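# Carry tube rack through self-closing door to desk

## Task

Move the tube rack off the counter, through the door that swings shut by itself, and set it on the desk. It must finish standing upright with each tube seated all the way down in a hole, and the door must be closed at the end. The rack and the tubes must never contact the floor, or the task fails. One robot or both may be used. When finished, release the rack and move the robot away. No robot may topple or be left leaning, or the task fails.

## Robot and tools

Robots: two identical Hello Robot Stretch 4 units, r1 and r2. Each has an omni-wheel base, a lift that rides up a mast, an arm that telescopes forward, a three-joint wrist (yaw, pitch, roll) and a two-finger gripper. Each stands about 1.6 m tall; its base edge lies within 0.23 m of the base origin. Cameras per robot: r1_head_camera, r1_head_left_camera, r1_head_right_camera, r1_wrist_camera (same names with r2_ for r2). A loose object may occasionally get a small shove from outside.

Frames: the base frame sits on the floor beneath the base centre, x ahead, y to the left, z up. hand_pose is expressed in it and marks a point between the open fingertips; with all wrist joints at 0 its axes line up with the base frame. The printed hand position may be somewhat wrong. The odometry frame is where the base frame was at scene start. Each robot reports in its own frames, so their relative placement can only be judged from images, lidar_m and wrist_depth_mm.

execute_actions: arguments are actions (a list holding one action, or empty to just read state and images) and cameras (list of camera names, or "all"/null for all, [] for none). An action is an object keyed by "r1" and/or "r2". Each robot's entry may contain:
- base: exactly one relative command, measured from where the base last reported itself. translate_m: straight drive in metres, + forward, -2 to 2. strafe_m: sideways in metres, + left, -2 to 2. rotate_rad: turn in place in radians, + counter-clockwise seen from above, -3.2 to 3.2.
- joints: absolute targets by name (not offsets). lift_m 0 to 1.2; arm_m 0 to 0.55 (extension); wrist_yaw_rad -1.134 to 4.276 (0 ahead, + left, 3.14 stowed back, over 3.4 may hit the arm); wrist_pitch_rad -1.117 to 4.259 (0 level, 1.57 pointing down); wrist_roll_rad -1.117 to 4.259 (0 fingers level, + turns clockwise viewed from behind); gripper_m -0.038 to 0.141, fingertip gap in metres, negative means fingers squeeze together. Targets past a limit are clamped and the result notes it; other bad values or unknown keys reject the whole call.
- pace: "slow", "default", "fast", "max" (base up to 0.1/0.3/0.4/0.6 m/s and 1/2/3/4 rad/s; slower when the lift starts above 0.2, down to 0.3 m/s and 1 rad/s at 1.2).
- contact_limits: {"arm_m": value} from 0 (gentlest) to 0.75 (firmest), default 0.5; the arm stops when it pushes harder.
- end_of_arm: "enable_torque" alone, to re-power wrist or gripper motors that cut out.
All motions in one action start at once. A robot or joint you omit may still be driving toward an earlier target. Any action lasts at most 15 s.

wait: seconds (0 to 10); nothing new is commanded, returns state and images. zoom_image: camera plus region [x0, y0, x1, y1] in pixels of that camera's most recent full image, origin top-left, at most 504x504. finished_scene: scene, the integer of the current scene; irreversible, reports success. If any call reports a stop, the rest of the calls in that reply are skipped.

Results: base_status and joint_status tell how each motion ended: "done"; "off_target" (resting away from target, maybe still pushing); "contact_stop_at_<key>" (hit something; that part then goes limp, a limp lift can sag under load and limp wheels can roll); "limit_stop_at_<name>", including limit_stop_at_tilt (lean over 6 degrees, lift/arm/wheels limp until it eases) and limit_stop_at_own_body (about to hit itself; move away from the body); "torque_fault" (wrist motor overloaded and went limp, send enable_torque). on_its_own covers uncommanded behaviour; "held at" there is the held target, not the position. base_odometry counts wheel rotation, so slip looks like travel; if turned_by_wheels and turned_by_imu differ by over ~0.1 rad, the base likely bumped or slid. base_tilt in degrees, + forward/right, with a constant bias up to ~1.5. motor_effort is percent of max, + toward larger joint values, bracket = peak over last action; wheels positive turn the base right. lidar_m: 12 ranges in metres, 30 degree sectors, the first ahead then counter-clockwise (4th left, 7th rear, 10th right); "-" means nothing seen or closer than 0.25 m; it misses clear objects and thin legs. wrist_depth_mm: 7x7 grid of depths, 100 to 2000 mm, read from top left. Camera calibration (K, distortion, T_world_to_cam mapping the carrying robot's base frame to the camera) is approximate.

Gripping: command gripper_m smaller than the object's width; squeezing tighter pulls it toward the wrist, opening pushes it out. Neither reading nor "done" proves a grasp; a firm grip shows up in gripper_m effort. Fingertips pressed on a surface can jam; lift to free them. Unfold at scene start with lift_m 0.4 and wrist_yaw_rad 0 together.

Avoid: robots pressing on each other (base contact plus a few more mm fails the run; no state line reports it); driving or turning with over 1 kg held and arm_m above 0.2, especially fast; steady hard pulls with a high gripper; more than ~2 kg in a level gripper; rack or tubes reaching the floor; drops, slams and hard impacts. Two robots given the same drive may differ by about 3 cm per metre, which strains a shared load.

Each tool is called after ">>>" as name([rows], argument=value, ...), one row to a line, values as JSON.

## Session

>>> execute_actions(actions=[])

Scene clock: 0.00 s.
r1.base_odometry: x=+0.000 y=+0.000 heading=+0.000 (m, m, rad; r1's odometry frame)
r1.turned_by_wheels: +0.000 (rad since the last result)
r1.turned_by_imu: +0.000 (rad since the last result)
r1.base_tilt: forward=+0.0 right=-0.6 (deg)
r1.lidar_m: 1.10 1.77 1.94 2.33 1.32 1.07 0.75 0.69 0.75 0.89 0.77 0.82
r1.base_status: not commanded
r1.joint_positions: lift_m=+0.291 arm_m=+0.001 wrist_yaw_rad=+3.207 wrist_pitch_rad=-0.007 wrist_roll_rad=-0.016 gripper_m=+0.057
r1.joint_status: not commanded
r1.motor_effort: lift_m=+21 arm_m=+0 wrist_yaw_rad=-1 wrist_pitch_rad=-5 wrist_roll_rad=+1 gripper_m=-2 wheel_0=+0 wheel_1=+1 wheel_2=-1 (%)
r1.hand_pose: x=-0.1214 y=+0.0685 z=+0.4708 quat_wxyz=(-0.032, +0.004, -0.008, +0.999) (m; r1's base frame)
r1.wrist_depth_mm: - - 139 946 1078 1281 1499 / - - 135 960 1098 1255 1499 / - 106 139 960 1098 1281 1464 / - 143 144 976 1098 1255 1464 / 202 778 854 976 1078 1281 1464 / 200 778 204 960 198 1308 1430 / 200 768 878 110 1098 1042 1060
r2.base_odometry: x=+0.000 y=+0.000 heading=+0.000 (m, m, rad; r2's odometry frame)
r2.turned_by_wheels: +0.000 (rad since the last result)
r2.turned_by_imu: +0.000 (rad since the last result)
r2.base_tilt: forward=+0.2 right=+0.2 (deg)
r2.lidar_m: 1.26 1.36 2.40 1.79 1.74 0.92 0.70 0.67 0.72 0.90 0.86 0.90
r2.base_status: not commanded
r2.joint_positions: lift_m=+0.257 arm_m=-0.001 wrist_yaw_rad=+3.242 wrist_pitch_rad=-0.007 wrist_roll_rad=-0.009 gripper_m=+0.057
r2.joint_status: not commanded
r2.motor_effort: lift_m=+21 arm_m=-1 wrist_yaw_rad=+0 wrist_pitch_rad=-6 wrist_roll_rad=-1 gripper_m=-4 wheel_0=+0 wheel_1=+0 wheel_2=+0 (%)
r2.hand_pose: x=-0.1262 y=+0.0582 z=+0.4372 quat_wxyz=(-0.050, +0.004, -0.004, +0.999) (m; r2's base frame)
r2.wrist_depth_mm: - - 132 1576 1863 1983 1708 / - - 132 904 1025 1205 1661 / - - 132 931 1008 1160 1576 / - 125 140 931 1042 1182 1576 / 199 750 820 931 1025 1182 1618 / 204 750 191 917 214 1229 1464 / 204 750 878 140 991 1060 1118
pictures: r1_head_camera, r1_head_left_camera, r1_head_right_camera, r1_wrist_camera, r2_head_camera, r2_head_left_camera, r2_head_right_camera, r2_wrist_camera
Images, in order (width x height): r1_head_camera 420x560, r1_head_left_camera 420x672, r1_head_right_camera 420x672, r1_wrist_camera 616x392, r2_head_camera 420x560, r2_head_left_camera 420x672, r2_head_right_camera 420x672, r2_wrist_camera 616x392.

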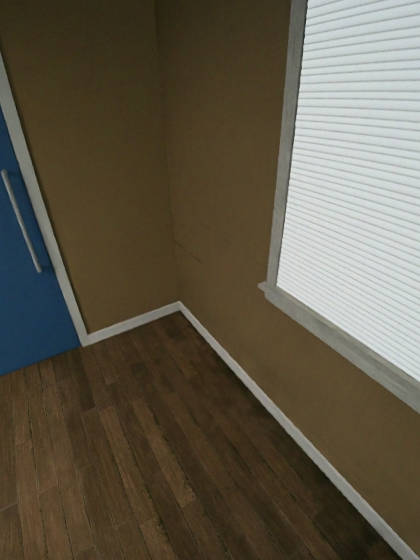

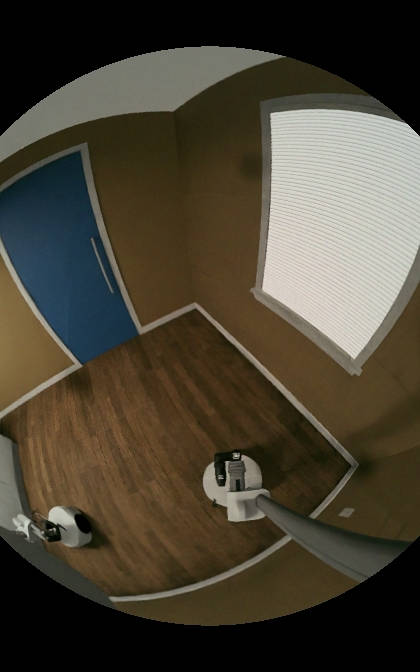

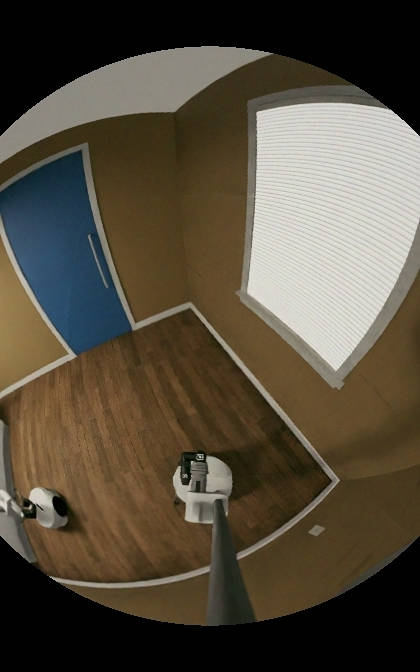

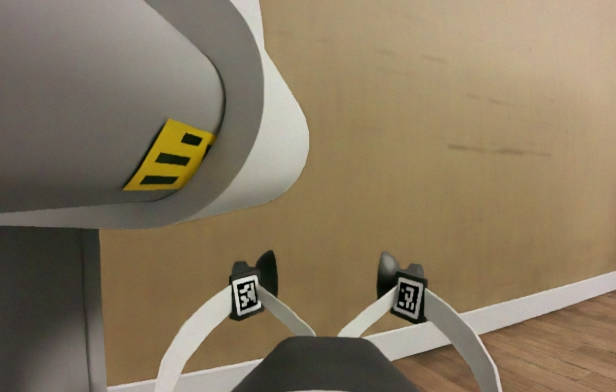

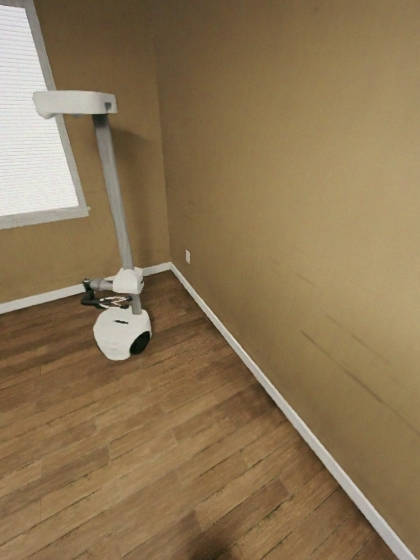

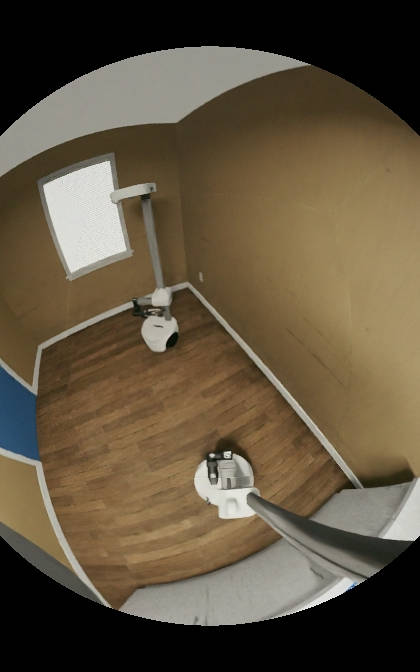

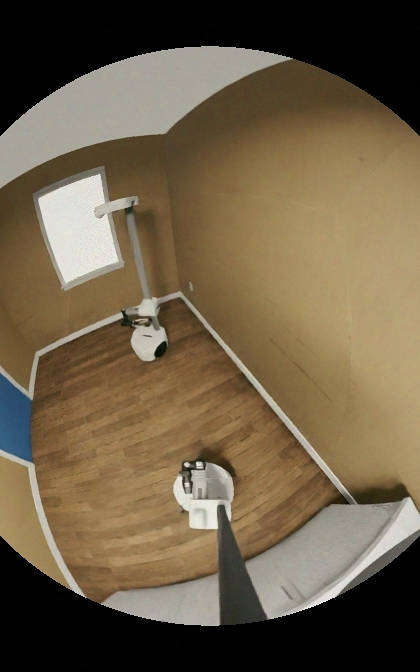

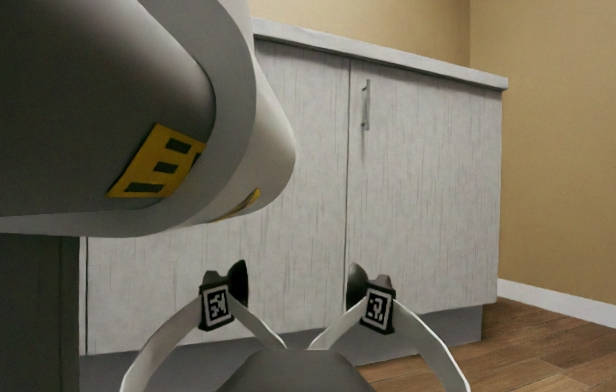

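>>> execute_actions([
  {"r1":{"base":{"rotate_rad":0.47}},"r2":{"base":{"rotate_rad":-2.67},"joints":{"lift_m":0.9,"wrist_yaw_rad":0,"gripper_m":0.14}}},
], cameras=["r1_head_camera","r2_head_camera","r2_wrist_camera"])

Scene clock: 3.60 s.
r1.base_odometry: x=+0.000 y=+0.000 heading=+0.469 (m, m, rad; r1's odometry frame)
r1.turned_by_wheels: +0.469 (rad since the last result)
r1.turned_by_imu: +0.479 (rad since the last result)
r1.base_tilt: forward=+0.1 right=-0.9 (deg)
r1.lidar_m: 1.83 1.92 2.38 1.34 1.15 0.78 0.70 0.72 0.91 0.77 0.81 0.99
r1.base_status: done
r1.joint_positions: lift_m=+0.291 arm_m=+0.001 wrist_yaw_rad=+3.207 wrist_pitch_rad=-0.007 wrist_roll_rad=-0.016 gripper_m=+0.057
r1.joint_status: not commanded
r1.motor_effort: lift_m=+21(21) arm_m=+0(0) wrist_yaw_rad=-1(1) wrist_pitch_rad=-5(5) wrist_roll_rad=+1(1) gripper_m=-4(3) wheel_0=-6(12) wheel_1=-3(8) wheel_2=-3(9) (%)
r1.hand_pose: x=-0.1214 y=+0.0685 z=+0.4708 quat_wxyz=(-0.032, +0.004, -0.008, +0.999) (m; r1's base frame)
r1.wrist_depth_mm: - - 139 831 842 820 831 / - - 135 831 842 831 831 / - 106 139 831 842 842 842 / - 143 144 831 831 842 854 / 202 831 842 842 866 842 854 / 201 842 204 854 199 854 854 / 200 854 842 110 854 854 842
r2.base_odometry: x=+0.000 y=+0.000 heading=-2.669 (m, m, rad; r2's odometry frame)
r2.turned_by_wheels: -2.669 (rad since the last result)
r2.turned_by_imu: -2.723 (rad since the last result)
r2.base_tilt: forward=+0.2 right=+0.2 (deg)
r2.lidar_m: 0.67 0.71 0.90 0.86 0.89 1.19 1.36 2.51 1.82 1.73 0.95 0.71
r2.base_status: done
r2.joint_positions: lift_m=+0.900 arm_m=-0.001 wrist_yaw_rad=+0.000 wrist_pitch_rad=-0.007 wrist_roll_rad=-0.009 gripper_m=+0.140
r2.joint_status: all done
r2.motor_effort: lift_m=+26(26) arm_m=-1(1) wrist_yaw_rad=+0(7) wrist_pitch_rad=-6(6) wrist_roll_rad=+0(0) gripper_m=+1(2) wheel_0=+4(9) wheel_1=+4(14) wheel_2=+4(9) (%)
r2.hand_pose: x=+0.4581 y=-0.0874 z=+1.0798 quat_wxyz=(+1.000, -0.004, -0.003, +0.000) (m; r2's base frame)
r2.wrist_depth_mm: 1078 1098 1098 1160 1138 1160 1182 / 1078 1098 1118 1138 1160 1182 1182 / 1098 1098 1118 1118 1138 1182 1160 / 1098 1098 1098 1118 1160 1160 1205 / 1060 1098 1098 1118 1160 1138 1182 / 661 554 580 723 609 676 750 / 455 459 466 139 480 480 521
pictures: r1_head_camera, r2_head_camera, r2_wrist_camera
camera_calibration (this result's frames):
r2_wrist_camera: T_world_to_cam=[[-0.0143246, -0.999129, 0.0392038, -0.125218], [-0.0115947, -0.0390392, -0.99917, 1.13494], [0.99983, -0.0147673, -0.0110253, -0.221768], [0, 0, 0, 1]] pos_world=[0.233096, -0.0840764, 1.13647]
Images, in order (width x height): r1_head_camera 420x560, r2_head_camera 420x560, r2_wrist_camera 616x392.

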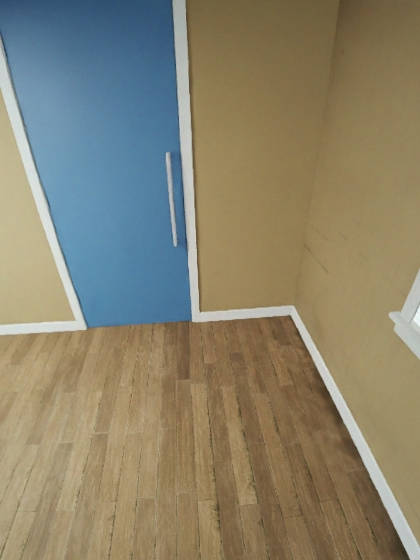

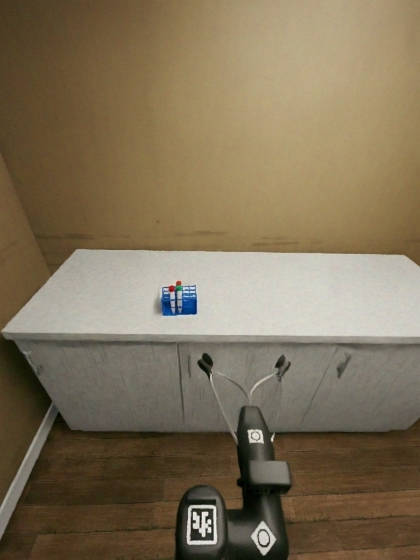

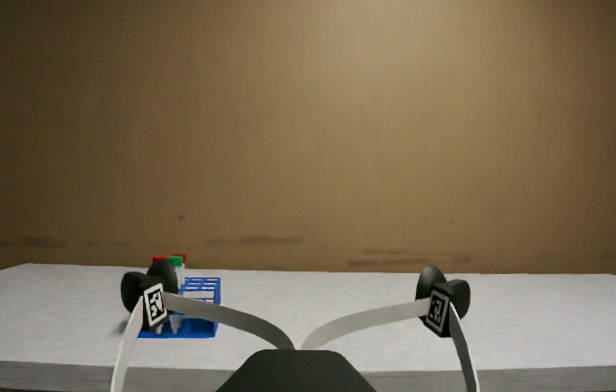

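>>> execute_actions([
  {"r1":{"base":{"strafe_m":0.6}},"r2":{"base":{"rotate_rad":0.06},"joints":{"lift_m":0.78}}},
], cameras=[])

>>> execute_actions([
  {"r1":{"base":{"translate_m":1.4}},"r2":{"base":{"strafe_m":0.16}}},
], cameras=["r1_head_left_camera","r2_head_camera","r2_wrist_camera"])

Scene clock: 7.30 s.
r1.base_odometry: x=-0.271 y=+0.535 heading=+0.469 (m, m, rad; r1's odometry frame)
r1.turned_by_wheels: +0.000 (rad since the last result)
r1.turned_by_imu: +0.005 (rad since the last result)
r1.base_tilt: forward=+0.2 right=-0.8 (deg)
r1.lidar_m: 1.78 1.81 1.73 0.76 1.27 0.85 0.76 0.76 1.01 1.39 1.44 1.86
r1.base_status: done
r1.joint_positions: lift_m=+0.291 arm_m=+0.001 wrist_yaw_rad=+3.207 wrist_pitch_rad=-0.007 wrist_roll_rad=-0.016 gripper_m=+0.057
r1.joint_status: not commanded
r1.motor_effort: lift_m=+21(21) arm_m=+0(0) wrist_yaw_rad=+1(3) wrist_pitch_rad=-5(4) wrist_roll_rad=+2(1) gripper_m=-3(2) wheel_0=-5(11) wheel_1=-1(11) wheel_2=+0(4) (%)
r1.hand_pose: x=-0.1214 y=+0.0685 z=+0.4708 quat_wxyz=(-0.032, +0.004, -0.008, +0.999) (m; r1's base frame)
r1.wrist_depth_mm: - - 139 891 904 891 904 / - - 135 904 891 904 891 / - 106 139 904 904 891 891 / - 142 145 891 904 891 904 / 202 904 917 904 904 917 904 / 201 917 204 904 198 917 904 / 200 904 904 110 904 904 917
r2.base_odometry: x=+0.000 y=+0.000 heading=-2.610 (m, m, rad; r2's odometry frame)
r2.turned_by_wheels: +0.059 (rad since the last result)
r2.turned_by_imu: +0.060 (rad since the last result)
r2.base_tilt: forward=+0.3 right=+0.2 (deg)
r2.lidar_m: 0.66 0.71 0.90 0.85 0.91 0.85 0.76 2.36 1.79 1.73 0.94 0.70
r2.base_status: done
r2.joint_positions: lift_m=+0.780 arm_m=-0.001 wrist_yaw_rad=+0.000 wrist_pitch_rad=-0.007 wrist_roll_rad=-0.009 gripper_m=+0.140
r2.joint_status: all done
r2.motor_effort: lift_m=+16(25) arm_m=-1(1) wrist_yaw_rad=+0(0) wrist_pitch_rad=-5(5) wrist_roll_rad=-1(2) gripper_m=+0(2) wheel_0=-6(7) wheel_1=-6(8) wheel_2=-5(10) (%)
r2.hand_pose: x=+0.4581 y=-0.0874 z=+0.9605 quat_wxyz=(+1.000, -0.004, -0.003, +0.000) (m; r2's base frame)
r2.wrist_depth_mm: 1098 1118 1138 1118 1118 1118 1118 / 1098 1098 1138 1118 1098 1138 1118 / 1138 1118 1118 1118 1118 1138 1118 / 1138 1098 1118 1098 1138 1138 1138 / 574 591 554 668 699 723 741 / 484 452 455 452 449 445 449 / 477 480 480 139 477 473 469
pictures: none
No camera images: the call's "cameras" was empty. Leave "cameras" out to get every camera's image.

Scene clock: 13.47 s.
r1.base_odometry: x=+0.978 y=+1.168 heading=+0.469 (m, m, rad; r1's odometry frame)
r1.turned_by_wheels: +0.001 (rad since the last result)
r1.turned_by_imu: -0.003 (rad since the last result)
r1.base_tilt: forward=+0.1 right=-0.8 (deg)
r1.lidar_m: 0.41 0.43 0.54 1.24 1.79 1.62 2.17 2.08 1.38 1.27 0.71 0.45
r1.base_status: done
r1.joint_positions: lift_m=+0.291 arm_m=+0.001 wrist_yaw_rad=+3.207 wrist_pitch_rad=-0.007 wrist_roll_rad=-0.016 gripper_m=+0.057
r1.joint_status: not commanded
r1.motor_effort: lift_m=+21(21) arm_m=-1(0) wrist_yaw_rad=-1(1) wrist_pitch_rad=-4(5) wrist_roll_rad=+1(1) gripper_m=-1(1) wheel_0=+5(10) wheel_1=+3(6) wheel_2=+0(11) (%)
r1.hand_pose: x=-0.1214 y=+0.0685 z=+0.4708 quat_wxyz=(-0.032, +0.004, -0.008, +0.999) (m; r1's base frame)
r1.wrist_depth_mm: - - 139 - - - - / - - 135 - - - 1537 / - 106 139 - - - - / - 143 144 - - - - / 202 - - - - - 1430 / 201 1537 204 1430 200 1499 1397 / 200 1042 1078 109 1078 1042 1098
r2.base_odometry: x=+0.081 y=-0.138 heading=-2.610 (m, m, rad; r2's odometry frame)
r2.turned_by_wheels: +0.000 (rad since the last result)
r2.turned_by_imu: +0.001 (rad since the last result)
r2.base_tilt: forward=+0.3 right=+0.2 (deg)
r2.lidar_m: 0.68 0.74 0.74 0.69 0.74 1.05 2.40 1.75 1.62 1.89 0.94 0.70
r2.base_status: done
r2.joint_positions: lift_m=+0.780 arm_m=-0.001 wrist_yaw_rad=+0.000 wrist_pitch_rad=-0.007 wrist_roll_rad=-0.009 gripper_m=+0.140
r2.joint_status: not commanded
r2.motor_effort: lift_m=+16(16) arm_m=-1(1) wrist_yaw_rad=+0(0) wrist_pitch_rad=-6(6) wrist_roll_rad=-1(1) gripper_m=+0(0) wheel_0=-3(14) wheel_1=+4(14) wheel_2=+0(4) (%)
r2.hand_pose: x=+0.4581 y=-0.0874 z=+0.9605 quat_wxyz=(+1.000, -0.004, -0.003, +0.000) (m; r2's base frame)
r2.wrist_depth_mm: 1060 1118 1098 1138 1138 1118 1138 / 1078 1118 1138 1118 1118 1118 1138 / 1098 1118 1118 1118 1138 1118 1118 / 1078 1118 1118 1118 1138 1138 1138 / 569 609 640 564 707 723 750 / 492 466 462 466 459 459 455 / 492 488 488 139 484 480 480
pictures: r1_head_left_camera, r2_head_camera, r2_wrist_camera
camera_calibration (this result's frames):
r2_wrist_camera: T_world_to_cam=[[-0.0144627, -0.999127, 0.0392038, -0.120521], [-0.0115972, -0.0390377, -0.99917, 1.01583], [0.999828, -0.0149054, -0.0110224, -0.223085], [0, 0, 0, 1]] pos_world=[0.233084, -0.0840852, 1.01725]
Images, in order (width x height): r1_head_left_camera 420x672, r2_head_camera 420x560, r2_wrist_camera 616x392.

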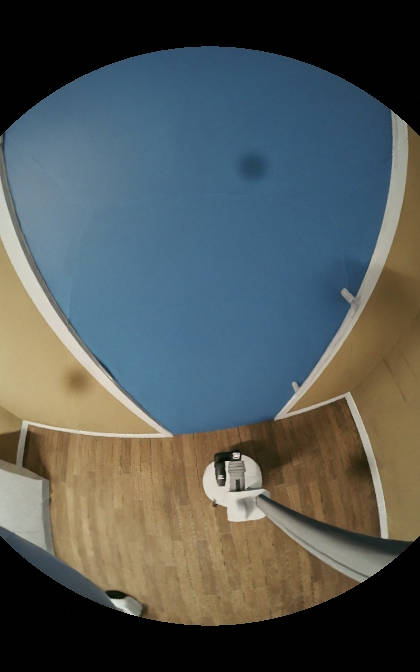

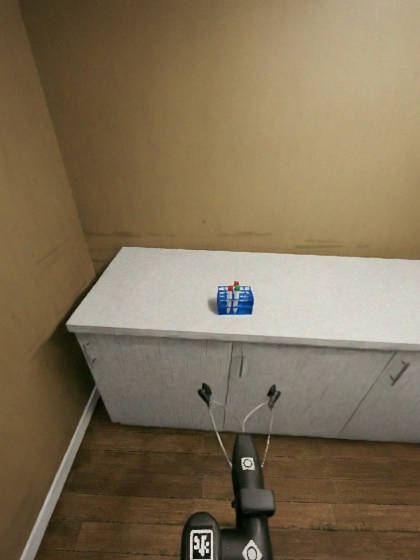

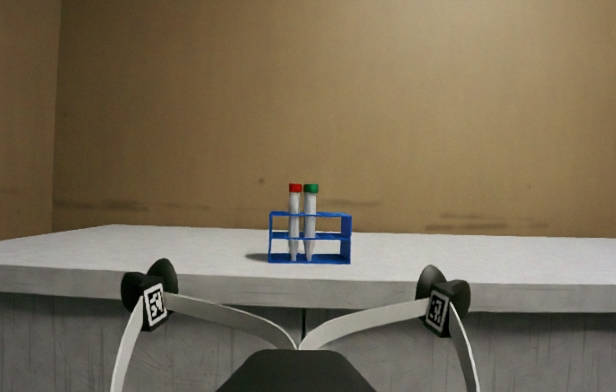

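>>> execute_actions([
  {"r1":{"base":{"translate_m":0.3},"pace":"slow"},"r2":{"joints":{"arm_m":0.22}}},
], cameras=["r1_head_left_camera","r2_wrist_camera"])

Scene clock: 17.60 s.
r1.base_odometry: x=+1.185 y=+1.287 heading=+0.455 (m, m, rad; r1's odometry frame)
r1.turned_by_wheels: -0.014 (rad since the last result)
r1.turned_by_imu: +0.075 (rad since the last result)
r1.base_tilt: forward=+0.0 right=-0.5 (deg)
r1.lidar_m: - 0.25 0.27 0.70 1.81 1.80 2.37 1.96 1.35 1.01 0.32 0.25
r1.base_status: translate_m contact_stop (by the wheels' count: +0.239 of +0.300)
r1.joint_positions: lift_m=+0.291 arm_m=+0.001 wrist_yaw_rad=+3.207 wrist_pitch_rad=-0.007 wrist_roll_rad=-0.016 gripper_m=+0.057
r1.joint_status: not commanded
r1.on_its_own: the wheels are slack since a contact_stop
r1.motor_effort: lift_m=+21(22) arm_m=+0(0) wrist_yaw_rad=-2(4) wrist_pitch_rad=-5(5) wrist_roll_rad=+1(1) gripper_m=-3(1) wheel_0=+0(23) wheel_1=+0(33) wheel_2=+0(35) (%)
r1.hand_pose: x=-0.1214 y=+0.0685 z=+0.4708 quat_wxyz=(-0.032, +0.004, -0.008, +0.999) (m; r1's base frame)
r1.wrist_depth_mm: - - 139 - - - - / - - 135 - - - 1661 / - 106 139 - - - - / - 143 144 - - - - / 202 - - - - - 1576 / 201 1499 204 1464 198 1537 1499 / 200 1042 1060 109 1060 1042 1098
r2.base_odometry: x=+0.081 y=-0.138 heading=-2.610 (m, m, rad; r2's odometry frame)
r2.turned_by_wheels: +0.000 (rad since the last result)
r2.turned_by_imu: +0.000 (rad since the last result)
r2.base_tilt: forward=+0.2 right=+0.2 (deg)
r2.lidar_m: 0.69 0.73 0.72 0.70 0.74 1.05 2.40 2.53 1.80 1.90 0.95 0.70
r2.base_status: not commanded
r2.joint_positions: lift_m=+0.780 arm_m=+0.219 wrist_yaw_rad=+0.000 wrist_pitch_rad=-0.007 wrist_roll_rad=-0.009 gripper_m=+0.140
r2.joint_status: all done
r2.motor_effort: lift_m=+16(16) arm_m=+6(6) wrist_yaw_rad=+0(0) wrist_pitch_rad=-5(6) wrist_roll_rad=-1(1) gripper_m=+0(1) wheel_0=-3(3) wheel_1=+4(4) wheel_2=+0(0) (%)
r2.hand_pose: x=+0.6783 y=-0.0874 z=+0.9606 quat_wxyz=(+1.000, -0.004, -0.003, +0.000) (m; r2's base frame)
r2.wrist_depth_mm: 878 891 904 891 891 904 917 / 891 904 904 891 904 904 904 / 904 904 904 891 891 917 917 / 904 891 878 891 904 904 917 / 569 603 627 413 488 699 723 / 303 258 293 332 281 309 342 / 245 244 243 139 241 239 240
pictures: r1_head_left_camera, r2_wrist_camera
camera_calibration (this result's frames):
r2_wrist_camera: T_world_to_cam=[[-0.0143845, -0.999128, 0.039202, -0.117364], [-0.0114699, -0.0390386, -0.999172, 1.01833], [0.999831, -0.0148222, -0.0108983, -0.443406], [0, 0, 0, 1]] pos_world=[0.453322, -0.0840799, 1.01726]
Images, in order (width x height): r1_head_left_camera 420x672, r2_wrist_camera 616x392.

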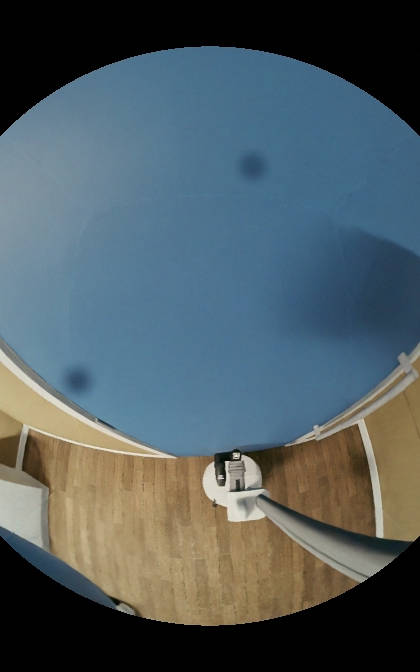

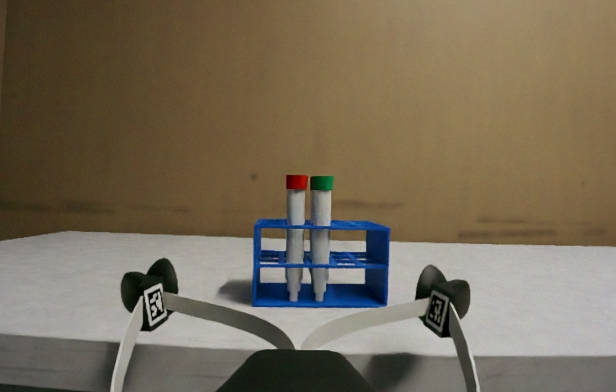

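>>> execute_actions([
  {"r1":{"base":{"translate_m":-0.6},"joints":{"lift_m":0.72}},"r2":{"base":{"strafe_m":-0.022},"joints":{"arm_m":0.29}}},
], cameras=["r2_wrist_camera"])

>>> execute_actions([
  {"r1":{"base":{"rotate_rad":-0.13},"joints":{"wrist_yaw_rad":0,"gripper_m":0.12}}},
], cameras=["r1_wrist_camera","r1_head_camera"])

Scene clock: 21.30 s.
r1.base_odometry: x=+0.647 y=+1.023 heading=+0.455 (m, m, rad; r1's odometry frame)
r1.turned_by_wheels: +0.000 (rad since the last result)
r1.turned_by_imu: +0.003 (rad since the last result)
r1.base_tilt: forward=+0.2 right=-0.8 (deg)
r1.lidar_m: 0.76 0.80 1.07 1.71 1.32 1.29 1.79 1.84 1.38 1.30 1.17 0.82
r1.base_status: done
r1.joint_positions: lift_m=+0.720 arm_m=+0.001 wrist_yaw_rad=+3.207 wrist_pitch_rad=-0.007 wrist_roll_rad=-0.016 gripper_m=+0.057
r1.joint_status: all done
r1.motor_effort: lift_m=+24(27) arm_m=+0(0) wrist_yaw_rad=-1(1) wrist_pitch_rad=-5(5) wrist_roll_rad=+1(1) gripper_m=-3(4) wheel_0=-5(11) wheel_1=-3(7) wheel_2=+2(12) (%)
r1.hand_pose: x=-0.1214 y=+0.0685 z=+0.8999 quat_wxyz=(-0.033, +0.004, -0.008, +0.999) (m; r1's base frame)
r1.wrist_depth_mm: - - 139 1808 1808 1808 1708 / - - 135 1921 1808 1808 1756 / - 106 139 1863 1863 1863 1808 / - 143 144 1863 1863 1808 1756 / 203 1921 1921 1863 1756 1808 1808 / 201 - 204 1863 198 1808 1808 / 200 1921 1921 109 1863 1808 1808
r2.base_odometry: x=+0.070 y=-0.119 heading=-2.610 (m, m, rad; r2's odometry frame)
r2.turned_by_wheels: +0.000 (rad since the last result)
r2.turned_by_imu: +0.000 (rad since the last result)
r2.base_tilt: forward=+0.3 right=+0.1 (deg)
r2.lidar_m: 0.68 0.74 0.74 0.72 0.78 1.09 2.41 1.31 1.32 1.87 0.94 0.71
r2.base_status: done
r2.joint_positions: lift_m=+0.780 arm_m=+0.289 wrist_yaw_rad=+0.000 wrist_pitch_rad=-0.007 wrist_roll_rad=-0.009 gripper_m=+0.140
r2.joint_status: all done
r2.motor_effort: lift_m=+16(16) arm_m=+6(5) wrist_yaw_rad=-1(0) wrist_pitch_rad=-5(6) wrist_roll_rad=+0(0) gripper_m=-1(2) wheel_0=+2(10) wheel_1=-5(11) wheel_2=+0(1) (%)
r2.hand_pose: x=+0.7483 y=-0.0874 z=+0.9606 quat_wxyz=(+1.000, -0.004, -0.003, +0.000) (m; r2's base frame)
r2.wrist_depth_mm: 820 809 820 820 831 831 831 / 820 809 831 820 842 831 831 / 831 820 820 820 820 831 842 / 831 820 820 831 831 842 842 / 569 597 452 294 564 715 732 / 303 258 264 270 266 310 342 / 211 212 217 139 223 224 239
pictures: r2_wrist_camera
camera_calibration (this result's frames):
r2_wrist_camera: T_world_to_cam=[[-0.0143826, -0.999128, 0.039202, -0.116358], [-0.0114727, -0.0390385, -0.999172, 1.01914], [0.999831, -0.0148204, -0.0109012, -0.513376], [0, 0, 0, 1]] pos_world=[0.523308, -0.0840798, 1.01726]
Images, in order (width x height): r2_wrist_camera 616x392.

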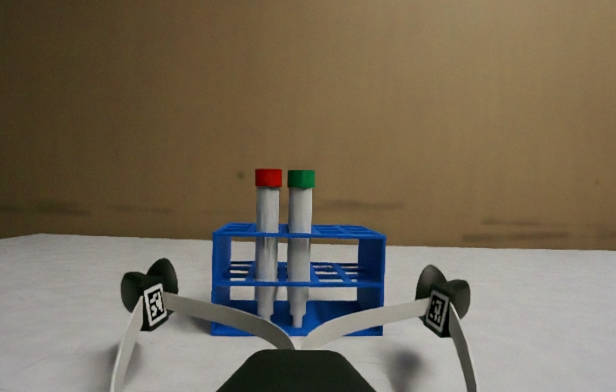

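Scene clock: 23.77 s.
r1.base_odometry: x=+0.647 y=+1.023 heading=+0.326 (m, m, rad; r1's odometry frame)
r1.turned_by_wheels: -0.129 (rad since the last result)
r1.turned_by_imu: -0.130 (rad since the last result)
r1.base_tilt: forward=+0.3 right=-0.8 (deg)
r1.lidar_m: 0.78 0.79 0.97 1.69 1.75 1.28 1.79 1.81 1.45 1.31 1.33 0.82
r1.base_status: done
r1.joint_positions: lift_m=+0.720 arm_m=+0.001 wrist_yaw_rad=+0.000 wrist_pitch_rad=-0.007 wrist_roll_rad=-0.016 gripper_m=+0.120
r1.joint_status: all done
r1.motor_effort: lift_m=+24(24) arm_m=+0(0) wrist_yaw_rad=-4(8) wrist_pitch_rad=-4(4) wrist_roll_rad=+1(1) gripper_m=+0(4) wheel_0=+5(5) wheel_1=+3(7) wheel_2=+3(11) (%)
r1.hand_pose: x=+0.4607 y=-0.0873 z=+0.8999 quat_wxyz=(+1.000, -0.008, -0.003, +0.000) (m; r1's base frame)
r1.wrist_depth_mm: 554 564 580 597 621 627 647 / 549 569 585 597 615 634 647 / 554 574 585 603 615 634 661 / 554 574 585 609 627 640 661 / 554 574 591 609 634 640 668 / 564 574 585 615 621 640 676 / 564 574 597 109 647 640 661
r2.base_odometry: x=+0.070 y=-0.119 heading=-2.610 (m, m, rad; r2's odometry frame)
r2.turned_by_wheels: +0.000 (rad since the last result)
r2.turned_by_imu: +0.000 (rad since the last result)
r2.base_tilt: forward=+0.3 right=+0.1 (deg)
r2.lidar_m: 0.69 0.74 0.74 0.72 0.77 1.09 2.41 1.30 1.32 1.86 0.94 0.70
r2.base_status: not commanded
r2.joint_positions: lift_m=+0.780 arm_m=+0.289 wrist_yaw_rad=+0.000 wrist_pitch_rad=-0.007 wrist_roll_rad=-0.009 gripper_m=+0.140
r2.joint_status: not commanded
r2.motor_effort: lift_m=+16(16) arm_m=+6(6) wrist_yaw_rad=+0(0) wrist_pitch_rad=-6(5) wrist_roll_rad=+0(2) gripper_m=+0(1) wheel_0=+2(2) wheel_1=-5(5) wheel_2=+0(0) (%)
r2.hand_pose: x=+0.7483 y=-0.0874 z=+0.9606 quat_wxyz=(+1.000, -0.004, -0.003, +0.000) (m; r2's base frame)
r2.wrist_depth_mm: 820 831 820 831 831 831 831 / 809 831 820 842 820 831 842 / 820 831 820 831 820 842 842 / 820 820 831 809 831 842 831 / 564 603 452 294 564 707 723 / 300 258 264 271 265 309 345 / 211 212 217 139 224 224 238
pictures: r1_head_camera, r1_wrist_camera
camera_calibration (this result's frames):
r1_wrist_camera: T_world_to_cam=[[0.0472034, -0.998354, 0.0325602, -0.128164], [-0.0276094, -0.0338882, -0.999044, 0.962597], [0.998504, 0.0462594, -0.0291636, -0.194104], [0, 0, 0, 1]] pos_world=[0.22644, -0.086353, 0.960189]
Images, in order (width x height): r1_head_camera 420x560, r1_wrist_camera 616x392.

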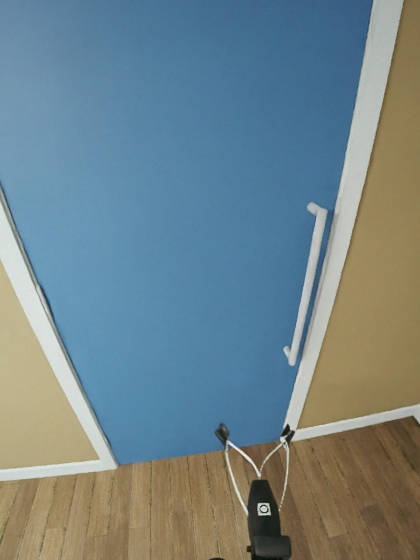

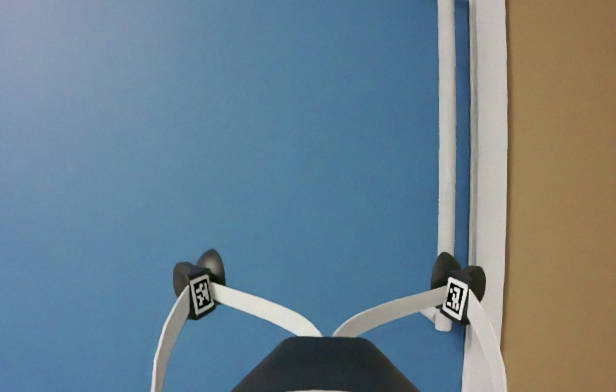

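>>> execute_actions([
  {"r1":{"base":{"strafe_m":-0.17},"joints":{"arm_m":0.2}},"r2":{"joints":{"arm_m":0.365}}},
], cameras=["r1_wrist_camera","r2_wrist_camera"])

Scene clock: 26.23 s.
r1.base_odometry: x=+0.701 y=+0.862 heading=+0.326 (m, m, rad; r1's odometry frame)
r1.turned_by_wheels: +0.000 (rad since the last result)
r1.turned_by_imu: +0.001 (rad since the last result)
r1.base_tilt: forward=+0.3 right=-0.6 (deg)
r1.lidar_m: 0.80 0.80 1.00 1.89 1.48 1.40 1.75 1.77 1.25 1.13 1.14 0.90
r1.base_status: done
r1.joint_positions: lift_m=+0.720 arm_m=+0.199 wrist_yaw_rad=+0.000 wrist_pitch_rad=-0.007 wrist_roll_rad=-0.016 gripper_m=+0.120
r1.joint_status: all done
r1.motor_effort: lift_m=+24(24) arm_m=+9(13) wrist_yaw_rad=-1(1) wrist_pitch_rad=-4(4) wrist_roll_rad=+1(1) gripper_m=+1(0) wheel_0=+4(17) wheel_1=-1(9) wheel_2=+0(1) (%)
r1.hand_pose: x=+0.6579 y=-0.0874 z=+0.8999 quat_wxyz=(+1.000, -0.008, -0.003, +0.000) (m; r1's base frame)
r1.wrist_depth_mm: 399 410 421 430 445 455 473 / 399 410 424 433 439 462 473 / 404 415 424 436 442 466 480 / 404 415 427 433 449 466 484 / 404 415 430 442 449 466 484 / 410 418 427 436 445 469 488 / 413 421 433 109 452 473 492
r2.base_odometry: x=+0.070 y=-0.119 heading=-2.610 (m, m, rad; r2's odometry frame)
r2.turned_by_wheels: +0.000 (rad since the last result)
r2.turned_by_imu: +0.000 (rad since the last result)
r2.base_tilt: forward=+0.3 right=+0.1 (deg)
r2.lidar_m: 0.68 0.74 0.75 0.73 0.76 1.09 2.41 1.41 1.55 1.86 0.94 0.70
r2.base_status: not commanded
r2.joint_positions: lift_m=+0.780 arm_m=+0.364 wrist_yaw_rad=+0.000 wrist_pitch_rad=-0.007 wrist_roll_rad=-0.009 gripper_m=+0.140
r2.joint_status: all done
r2.motor_effort: lift_m=+16(16) arm_m=+6(7) wrist_yaw_rad=+0(1) wrist_pitch_rad=-5(5) wrist_roll_rad=-1(0) gripper_m=+0(1) wheel_0=+2(2) wheel_1=-5(5) wheel_2=+0(0) (%)
r2.hand_pose: x=+0.8233 y=-0.0874 z=+0.9606 quat_wxyz=(+1.000, -0.004, -0.003, +0.000) (m; r2's base frame)
r2.wrist_depth_mm: 741 741 750 750 741 759 768 / 750 750 750 750 750 750 750 / 732 750 759 750 759 768 759 / 750 750 750 750 750 759 759 / 569 597 212 201 262 759 768 / 301 258 195 197 205 307 342 / 210 211 201 139 216 224 238
pictures: r1_wrist_camera, r2_wrist_camera
camera_calibration (this result's frames):
r1_wrist_camera: T_world_to_cam=[[0.0469071, -0.998368, 0.0325629, -0.137366], [-0.0275645, -0.03388, -0.999046, 0.968042], [0.998519, 0.0459647, -0.0291087, -0.391078], [0, 0, 0, 1]] pos_world=[0.423625, -0.086369, 0.960208]
r2_wrist_camera: T_world_to_cam=[[-0.0143803, -0.999128, 0.0392019, -0.115281], [-0.0114635, -0.0390386, -0.999172, 1.01999], [0.999831, -0.0148178, -0.0108921, -0.588389], [0, 0, 0, 1]] pos_world=[0.598325, -0.0840796, 1.01726]
Images, in order (width x height): r1_wrist_camera 616x392, r2_wrist_camera 616x392.

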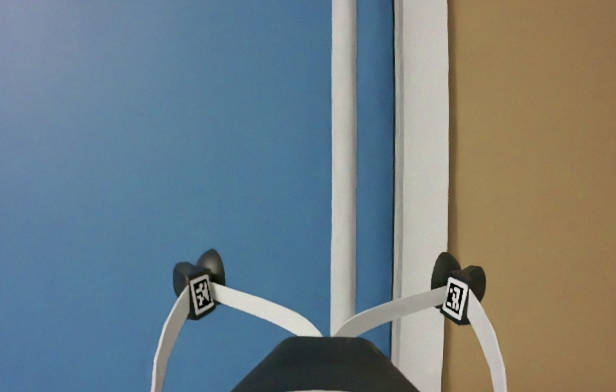

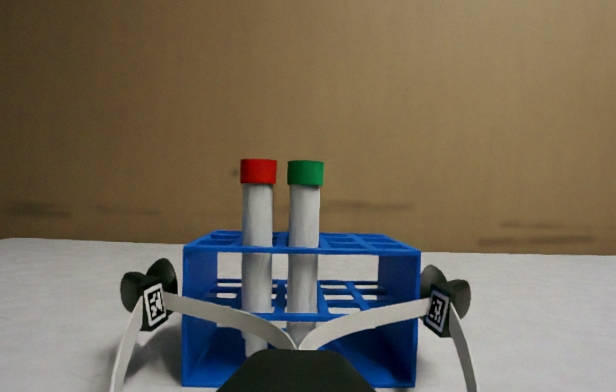

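>>> execute_actions([
  {"r1":{"base":{"strafe_m":-0.02},"joints":{"arm_m":0.36,"gripper_m":0.09},"contact_limits":{"arm_m":0.2}},"r2":{"joints":{"gripper_m":0.07}}},
], cameras=[])

>>> execute_actions([
  {"r1":{"joints":{"gripper_m":-0.02}},"r2":{"joints":{"lift_m":0.84}}},
], cameras=["r1_wrist_camera","r2_wrist_camera"])

>>> execute_actions([
  {"r1":{"joints":{"arm_m":0.15},"pace":"slow"},"r2":{"joints":{"arm_m":0.0}}},
], cameras=["r1_wrist_camera","r2_wrist_camera","r1_head_left_camera"])

Scene clock: 28.27 s.
r1.base_odometry: x=+0.707 y=+0.843 heading=+0.326 (m, m, rad; r1's odometry frame)
r1.turned_by_wheels: +0.000 (rad since the last result)
r1.turned_by_imu: +0.001 (rad since the last result)
r1.base_tilt: forward=+0.1 right=-0.6 (deg)
r1.lidar_m: 0.79 0.82 1.02 1.92 1.48 1.41 1.75 1.78 1.23 1.12 1.13 0.94
r1.base_status: done
r1.joint_positions: lift_m=+0.720 arm_m=+0.359 wrist_yaw_rad=+0.000 wrist_pitch_rad=-0.007 wrist_roll_rad=-0.016 gripper_m=+0.090
r1.joint_status: all done
r1.motor_effort: lift_m=+24(24) arm_m=+8(6) wrist_yaw_rad=+0(1) wrist_pitch_rad=-4(4) wrist_roll_rad=+1(1) gripper_m=-2(1) wheel_0=+4(12) wheel_1=+1(8) wheel_2=+0(1) (%)
r1.contact_limits: arm_m 0.2
r1.hand_pose: x=+0.8179 y=-0.0874 z=+0.8999 quat_wxyz=(+1.000, -0.008, -0.003, +0.000) (m; r1's base frame)
r1.wrist_depth_mm: 258 265 274 217 287 285 304 / 258 266 273 219 289 286 307 / 260 270 276 220 290 289 310 / 263 270 278 221 291 289 310 / 264 271 277 283 293 290 314 / 266 272 220 216 286 291 315 / 266 273 282 109 287 291 319
r2.base_odometry: x=+0.070 y=-0.119 heading=-2.610 (m, m, rad; r2's odometry frame)
r2.turned_by_wheels: +0.000 (rad since the last result)
r2.turned_by_imu: +0.000 (rad since the last result)
r2.base_tilt: forward=+0.2 right=+0.2 (deg)
r2.lidar_m: 0.69 0.73 0.75 0.72 0.75 1.07 2.40 1.43 1.95 1.86 0.93 0.70
r2.base_status: not commanded
r2.joint_positions: lift_m=+0.780 arm_m=+0.364 wrist_yaw_rad=+0.000 wrist_pitch_rad=-0.007 wrist_roll_rad=-0.009 gripper_m=+0.070
r2.joint_status: all done
r2.motor_effort: lift_m=+16(16) arm_m=+6(6) wrist_yaw_rad=+0(1) wrist_pitch_rad=-5(5) wrist_roll_rad=-1(1) gripper_m=-21(23) wheel_0=+2(2) wheel_1=-5(5) wheel_2=+0(0) (%)
r2.hand_pose: x=+0.8233 y=-0.0874 z=+0.9606 quat_wxyz=(+1.000, -0.004, -0.003, +0.000) (m; r2's base frame)
r2.wrist_depth_mm: 741 750 741 741 750 759 759 / 741 750 750 759 759 759 759 / 741 750 750 750 759 750 759 / 741 750 750 741 750 750 759 / 564 591 207 187 484 759 759 / 301 174 187 186 196 309 340 / 201 209 184 182 193 216 239
pictures: none
No camera images: the call's "cameras" was empty. Leave "cameras" out to get every camera's image.

Scene clock: 30.10 s.
r1.base_odometry: x=+0.707 y=+0.843 heading=+0.326 (m, m, rad; r1's odometry frame)
r1.turned_by_wheels: +0.000 (rad since the last result)
r1.turned_by_imu: +0.001 (rad since the last result)
r1.base_tilt: forward=+0.2 right=-0.7 (deg)
r1.lidar_m: 0.79 0.81 1.00 1.90 1.48 1.42 1.74 1.77 1.25 1.11 1.13 0.91
r1.base_status: not commanded
r1.joint_positions: lift_m=+0.720 arm_m=+0.359 wrist_yaw_rad=+0.001 wrist_pitch_rad=-0.007 wrist_roll_rad=-0.016 gripper_m=-0.019
r1.joint_status: all done
r1.motor_effort: lift_m=+24(24) arm_m=+6(8) wrist_yaw_rad=-3(10) wrist_pitch_rad=-5(4) wrist_roll_rad=+1(1) gripper_m=-20(19) wheel_0=+4(4) wheel_1=+1(1) wheel_2=+0(0) (%)
r1.hand_pose: x=+0.8184 y=-0.0871 z=+0.8999 quat_wxyz=(+1.000, -0.008, -0.003, +0.001) (m; r1's base frame)
r1.wrist_depth_mm: 253 257 266 207 281 285 306 / 252 259 267 208 281 286 307 / 255 262 268 210 281 287 309 / 256 263 271 210 282 289 312 / 258 263 271 210 285 289 312 / 259 265 186 206 189 290 315 / 260 265 273 110 287 291 317
r2.base_odometry: x=+0.070 y=-0.119 heading=-2.610 (m, m, rad; r2's odometry frame)
r2.turned_by_wheels: +0.000 (rad since the last result)
r2.turned_by_imu: +0.000 (rad since the last result)
r2.base_tilt: forward=+0.2 right=+0.1 (deg)
r2.lidar_m: 0.68 0.73 0.75 0.73 0.76 1.07 2.40 1.43 1.94 1.88 0.94 0.71
r2.base_status: not commanded
r2.joint_positions: lift_m=+0.840 arm_m=+0.364 wrist_yaw_rad=+0.000 wrist_pitch_rad=-0.006 wrist_roll_rad=-0.009 gripper_m=+0.070
r2.joint_status: all done
r2.motor_effort: lift_m=+26(26) arm_m=+6(6) wrist_yaw_rad=-1(1) wrist_pitch_rad=-9(9) wrist_roll_rad=-1(0) gripper_m=-20(20) wheel_0=+2(2) wheel_1=-5(5) wheel_2=+0(0) (%)
r2.hand_pose: x=+0.8233 y=-0.0874 z=+1.0195 quat_wxyz=(+1.000, -0.004, -0.003, +0.000) (m; r2's base frame)
r2.wrist_depth_mm: 750 741 750 750 759 750 750 / 741 750 750 741 759 759 750 / 750 759 741 750 759 759 759 / 750 750 759 759 759 750 750 / 759 750 207 226 759 759 759 / 466 174 187 186 196 477 530 / 312 327 183 182 191 332 359
pictures: r1_wrist_camera, r2_wrist_camera
camera_calibration (this result's frames):
r1_wrist_camera: T_world_to_cam=[[0.0481053, -0.998311, 0.0325633, -0.145526], [-0.0275162, -0.0339132, -0.999046, 0.972439], [0.998463, 0.0471634, -0.0291011, -0.551234], [0, 0, 0, 1]] pos_world=[0.584146, -0.0863039, 0.960208]
r2_wrist_camera: T_world_to_cam=[[-0.014339, -0.999128, 0.0392172, -0.117639], [-0.0125096, -0.0390389, -0.999159, 1.07969], [0.999819, -0.0148175, -0.0119389, -0.586675], [0, 0, 0, 1]] pos_world=[0.598388, -0.0840796, 1.07639]
Images, in order (width x height): r1_wrist_camera 616x392, r2_wrist_camera 616x392.

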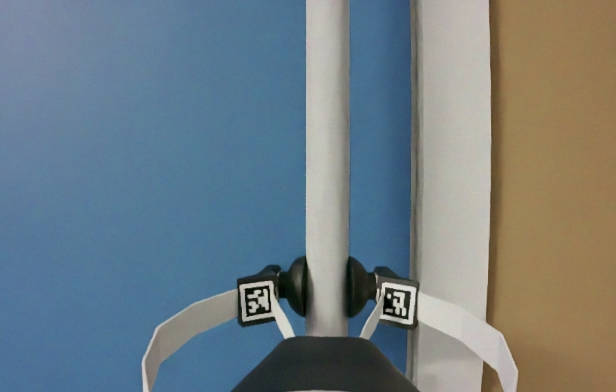

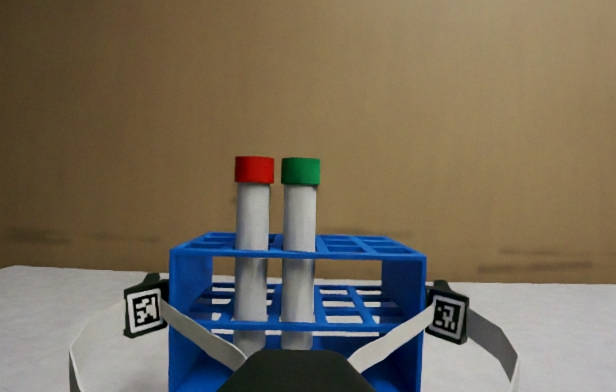

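Scene clock: 33.47 s.
r1.base_odometry: x=+0.707 y=+0.843 heading=+0.327 (m, m, rad; r1's odometry frame)
r1.turned_by_wheels: +0.000 (rad since the last result)
r1.turned_by_imu: +0.001 (rad since the last result)
r1.base_tilt: forward=+0.1 right=-0.8 (deg)
r1.lidar_m: 0.55 0.69 1.00 1.93 1.46 1.42 1.75 1.78 1.23 1.12 1.12 0.91
r1.base_status: not commanded
r1.joint_positions: lift_m=+0.720 arm_m=+0.152 wrist_yaw_rad=+0.009 wrist_pitch_rad=-0.006 wrist_roll_rad=-0.016 gripper_m=-0.019
r1.joint_status: all done
r1.on_its_own: wrist_yaw_rad is at rest, and its effort (-28) is outside its rest range (-13 to +13)
r1.motor_effort: lift_m=+24(24) arm_m=-10(11) wrist_yaw_rad=-28(26) wrist_pitch_rad=-6(5) wrist_roll_rad=+1(1) gripper_m=-20(20) wheel_0=+4(4) wheel_1=+0(0) wheel_2=+1(1) (%)
r1.hand_pose: x=+0.6119 y=-0.0848 z=+0.8998 quat_wxyz=(+1.000, -0.008, -0.003, +0.005) (m; r1's base frame)
r1.wrist_depth_mm: 309 298 286 270 265 504 517 / 314 300 287 272 266 504 517 / 314 303 289 273 267 508 521 / 315 303 291 274 271 512 525 / 319 304 293 209 270 517 530 / 320 306 185 207 187 517 535 / 324 307 296 110 272 517 535
r2.base_odometry: x=+0.070 y=-0.119 heading=-2.610 (m, m, rad; r2's odometry frame)
r2.turned_by_wheels: +0.000 (rad since the last result)
r2.turned_by_imu: +0.000 (rad since the last result)
r2.base_tilt: forward=+0.2 right=+0.1 (deg)
r2.lidar_m: 0.41 0.73 0.75 0.71 0.77 1.10 2.41 1.43 1.93 1.87 0.92 0.70
r2.base_status: not commanded
r2.joint_positions: lift_m=+0.840 arm_m=+0.001 wrist_yaw_rad=+0.000 wrist_pitch_rad=-0.006 wrist_roll_rad=-0.009 gripper_m=+0.070
r2.joint_status: all done
r2.motor_effort: lift_m=+26(26) arm_m=-6(7) wrist_yaw_rad=+0(1) wrist_pitch_rad=-9(9) wrist_roll_rad=-1(1) gripper_m=-20(21) wheel_0=+2(2) wheel_1=-5(5) wheel_2=+0(0) (%)
r2.hand_pose: x=+0.4605 y=-0.0874 z=+1.0194 quat_wxyz=(+1.000, -0.004, -0.003, +0.000) (m; r2's base frame)
r2.wrist_depth_mm: 1118 1118 1138 1138 1118 1118 1118 / 1118 1098 1118 1138 1138 1118 1160 / 1098 1118 1138 1098 1138 1118 1160 / 1118 1118 1138 1098 1138 1138 1118 / 1008 931 208 228 759 1138 1160 / 477 174 187 187 196 484 539 / 488 488 184 182 192 455 466
pictures: r1_head_left_camera, r1_wrist_camera, r2_wrist_camera
camera_calibration (this result's frames):
r1_wrist_camera: T_world_to_cam=[[0.0561121, -0.997894, 0.0325451, -0.138124], [-0.0276489, -0.034137, -0.999035, 0.966769], [0.998042, 0.0551581, -0.0295062, -0.343831], [0, 0, 0, 1]] pos_world=[0.377638, -0.0858658, 0.960186]
r2_wrist_camera: T_world_to_cam=[[-0.0145184, -0.999125, 0.0392201, -0.122813], [-0.0127198, -0.0390365, -0.999157, 1.07519], [0.999814, -0.015005, -0.0121419, -0.223735], [0, 0, 0, 1]] pos_world=[0.235586, -0.0840915, 1.07638]
Images, in order (width x height): r1_head_left_camera 420x672, r1_wrist_camera 616x392, r2_wrist_camera 616x392.

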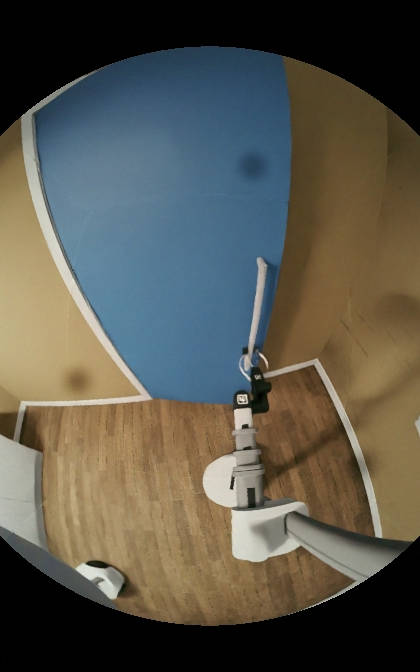

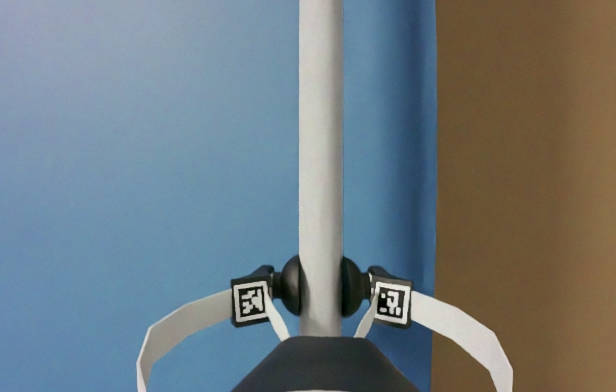

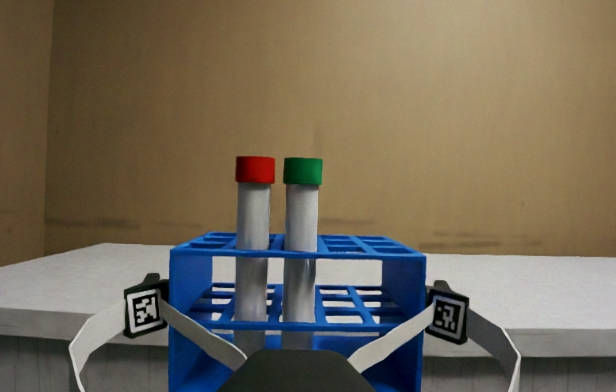

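>>> execute_actions([
  {"r1":{"base":{"translate_m":-0.4},"joints":{"arm_m":0.55},"pace":"slow"},"r2":{"base":{"strafe_m":0.3}}},
], cameras=[])

>>> execute_actions([
  {"r1":{"base":{"strafe_m":0.15},"joints":{"arm_m":0.39,"wrist_yaw_rad":-0.3},"pace":"slow"},"r2":{"base":{"translate_m":-1.75}}},
], cameras=["r1_wrist_camera","r1_head_left_camera"])

Scene clock: 39.20 s.
r1.base_odometry: x=+0.329 y=+0.715 heading=+0.327 (m, m, rad; r1's odometry frame)
r1.turned_by_wheels: +0.001 (rad since the last result)
r1.turned_by_imu: +0.008 (rad since the last result)
r1.base_tilt: forward=+0.1 right=-0.6 (deg)
r1.lidar_m: 0.98 1.11 1.53 1.85 1.29 1.30 1.35 1.38 1.32 1.17 1.19 1.34
r1.base_status: done
r1.joint_positions: lift_m=+0.720 arm_m=+0.549 wrist_yaw_rad=+0.006 wrist_pitch_rad=-0.007 wrist_roll_rad=-0.016 gripper_m=-0.019
r1.joint_status: all done
r1.on_its_own: wrist_yaw_rad is at rest, and its effort (-15) is outside its rest range (-13 to +13)
r1.motor_effort: lift_m=+24(24) arm_m=+7(9) wrist_yaw_rad=-15(31) wrist_pitch_rad=-5(6) wrist_roll_rad=+1(2) gripper_m=-18(19) wheel_0=-1(2) wheel_1=+0(4) wheel_2=+8(14) (%)
r1.hand_pose: x=+1.0085 y=-0.0858 z=+0.8999 quat_wxyz=(+1.000, -0.008, -0.003, +0.003) (m; r1's base frame)
r1.wrist_depth_mm: 314 301 287 208 265 504 517 / 314 300 287 208 266 512 521 / 315 303 290 209 268 517 525 / 317 304 291 211 271 512 535 / 319 307 293 211 270 517 535 / 322 310 188 206 189 521 535 / 325 309 296 110 271 517 535
r2.base_odometry: x=+0.222 y=-0.378 heading=-2.611 (m, m, rad; r2's odometry frame)
r2.turned_by_wheels: +0.000 (rad since the last result)
r2.turned_by_imu: +0.002 (rad since the last result)
r2.base_tilt: forward=+0.2 right=+0.1 (deg)
r2.lidar_m: 0.41 0.60 0.45 0.43 0.46 0.63 1.98 1.30 1.80 2.16 0.97 0.71
r2.base_status: done
r2.joint_positions: lift_m=+0.840 arm_m=+0.001 wrist_yaw_rad=+0.000 wrist_pitch_rad=-0.006 wrist_roll_rad=-0.009 gripper_m=+0.070
r2.joint_status: not commanded
r2.motor_effort: lift_m=+26(26) arm_m=-6(6) wrist_yaw_rad=+0(0) wrist_pitch_rad=-8(9) wrist_roll_rad=-1(0) gripper_m=-21(21) wheel_0=-5(14) wheel_1=+5(15) wheel_2=+0(0) (%)
r2.hand_pose: x=+0.4605 y=-0.0874 z=+1.0194 quat_wxyz=(+1.000, -0.004, -0.003, +0.000) (m; r2's base frame)
r2.wrist_depth_mm: 699 1042 1098 1138 1138 1118 1118 / 707 1060 1118 1138 1118 1138 1138 / 715 1060 1138 1118 1118 1118 1160 / 723 1060 1098 1138 1160 1160 1138 / 723 1025 208 227 759 1160 1160 / 707 174 187 187 196 484 539 / 676 504 184 182 191 496 492
pictures: none
No camera images: the call's "cameras" was empty. Leave "cameras" out to get every camera's image.

Scene clock: 46.50 s.
torque_fault: r1.wrist_yaw_rad switched itself off since the last result.
r1.base_odometry: x=+0.280 y=+0.857 heading=+0.327 (m, m, rad; r1's odometry frame)
r1.turned_by_wheels: +0.000 (rad since the last result)
r1.turned_by_imu: +0.004 (rad since the last result)
r1.base_tilt: forward=+0.1 right=-0.8 (deg)
r1.lidar_m: 0.80 1.07 1.49 1.71 1.72 1.55 1.39 0.78 0.94 1.29 1.36 0.82
r1.base_status: done
r1.joint_positions: lift_m=+0.720 arm_m=+0.392 wrist_yaw_rad=-0.309 wrist_pitch_rad=-0.007 wrist_roll_rad=-0.016 gripper_m=-0.019
r1.joint_status: wrist_yaw_rad torque_fault (moved -0.315 of -0.306); the others done
r1.on_its_own: wrist_yaw_rad is off since a torque_fault, until you send "end_of_arm": "enable_torque"
r1.motor_effort: lift_m=+24(24) arm_m=-10(10) wrist_yaw_rad=+0(99) wrist_pitch_rad=-4(4) wrist_roll_rad=+1(0) gripper_m=-20(24) wheel_0=-5(20) wheel_1=+4(23) wheel_2=-1(28) (%)
r1.hand_pose: x=+0.8108 y=-0.1711 z=+0.9000 quat_wxyz=(+0.988, -0.009, -0.002, -0.154) (m; r1's base frame)
r1.wrist_depth_mm: 307 300 293 286 282 891 1008 / 309 301 294 287 282 891 1008 / 309 301 296 289 285 891 1025 / 310 306 297 290 285 917 1025 / 314 306 300 219 286 904 1025 / 314 309 185 217 187 931 1042 / 317 310 301 110 287 904 1042
r2.base_odometry: x=+1.731 y=+0.508 heading=-2.611 (m, m, rad; r2's odometry frame)
r2.turned_by_wheels: -0.001 (rad since the last result)
r2.turned_by_imu: +0.004 (rad since the last result)
r2.base_tilt: forward=+0.2 right=+0.2 (deg)
r2.lidar_m: 0.40 0.67 0.50 0.48 0.51 0.67 0.63 0.64 0.90 1.55 0.94 1.08
r2.base_status: done
r2.joint_positions: lift_m=+0.840 arm_m=+0.001 wrist_yaw_rad=+0.000 wrist_pitch_rad=-0.006 wrist_roll_rad=-0.009 gripper_m=+0.070
r2.joint_status: not commanded
r2.motor_effort: lift_m=+26(26) arm_m=-6(6) wrist_yaw_rad=+0(0) wrist_pitch_rad=-8(8) wrist_roll_rad=+0(0) gripper_m=-22(21) wheel_0=-6(9) wheel_1=-6(11) wheel_2=+4(16) (%)
r2.hand_pose: x=+0.4605 y=-0.0874 z=+1.0194 quat_wxyz=(+1.000, -0.004, -0.003, +0.000) (m; r2's base frame)
r2.wrist_depth_mm: 759 1138 - - - - - / 768 1160 - - - - - / 788 1138 - - - - - / 798 1205 1921 - - - - / 798 1118 208 224 - - - / 778 175 187 186 196 - - / 732 1118 185 182 191 - -
pictures: r1_head_left_camera, r1_wrist_camera
camera_calibration (this result's frames):
r1_wrist_camera: T_world_to_cam=[[-0.259162, -0.965285, 0.0325691, 0.0257536], [-0.0364493, -0.0239223, -0.999049, 0.978379], [0.965146, -0.260103, -0.0289841, -0.565289], [0, 0, 0, 1]] pos_world=[0.587922, -0.0987685, 0.960225]
Images, in order (width x height): r1_head_left_camera 420x672, r1_wrist_camera 616x392.

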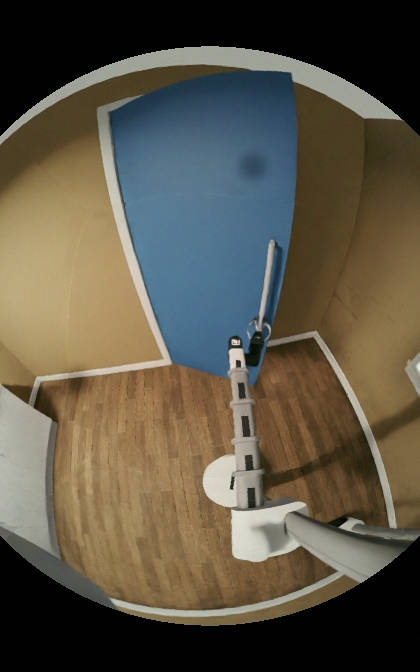

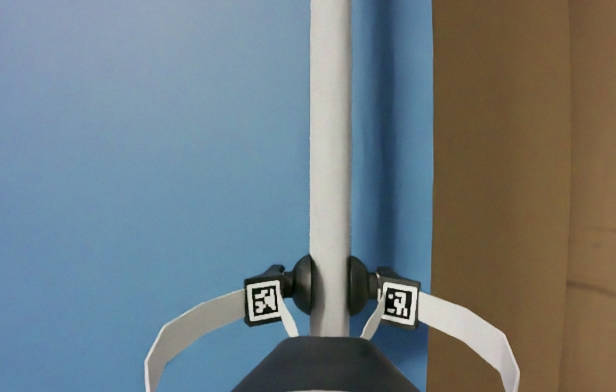

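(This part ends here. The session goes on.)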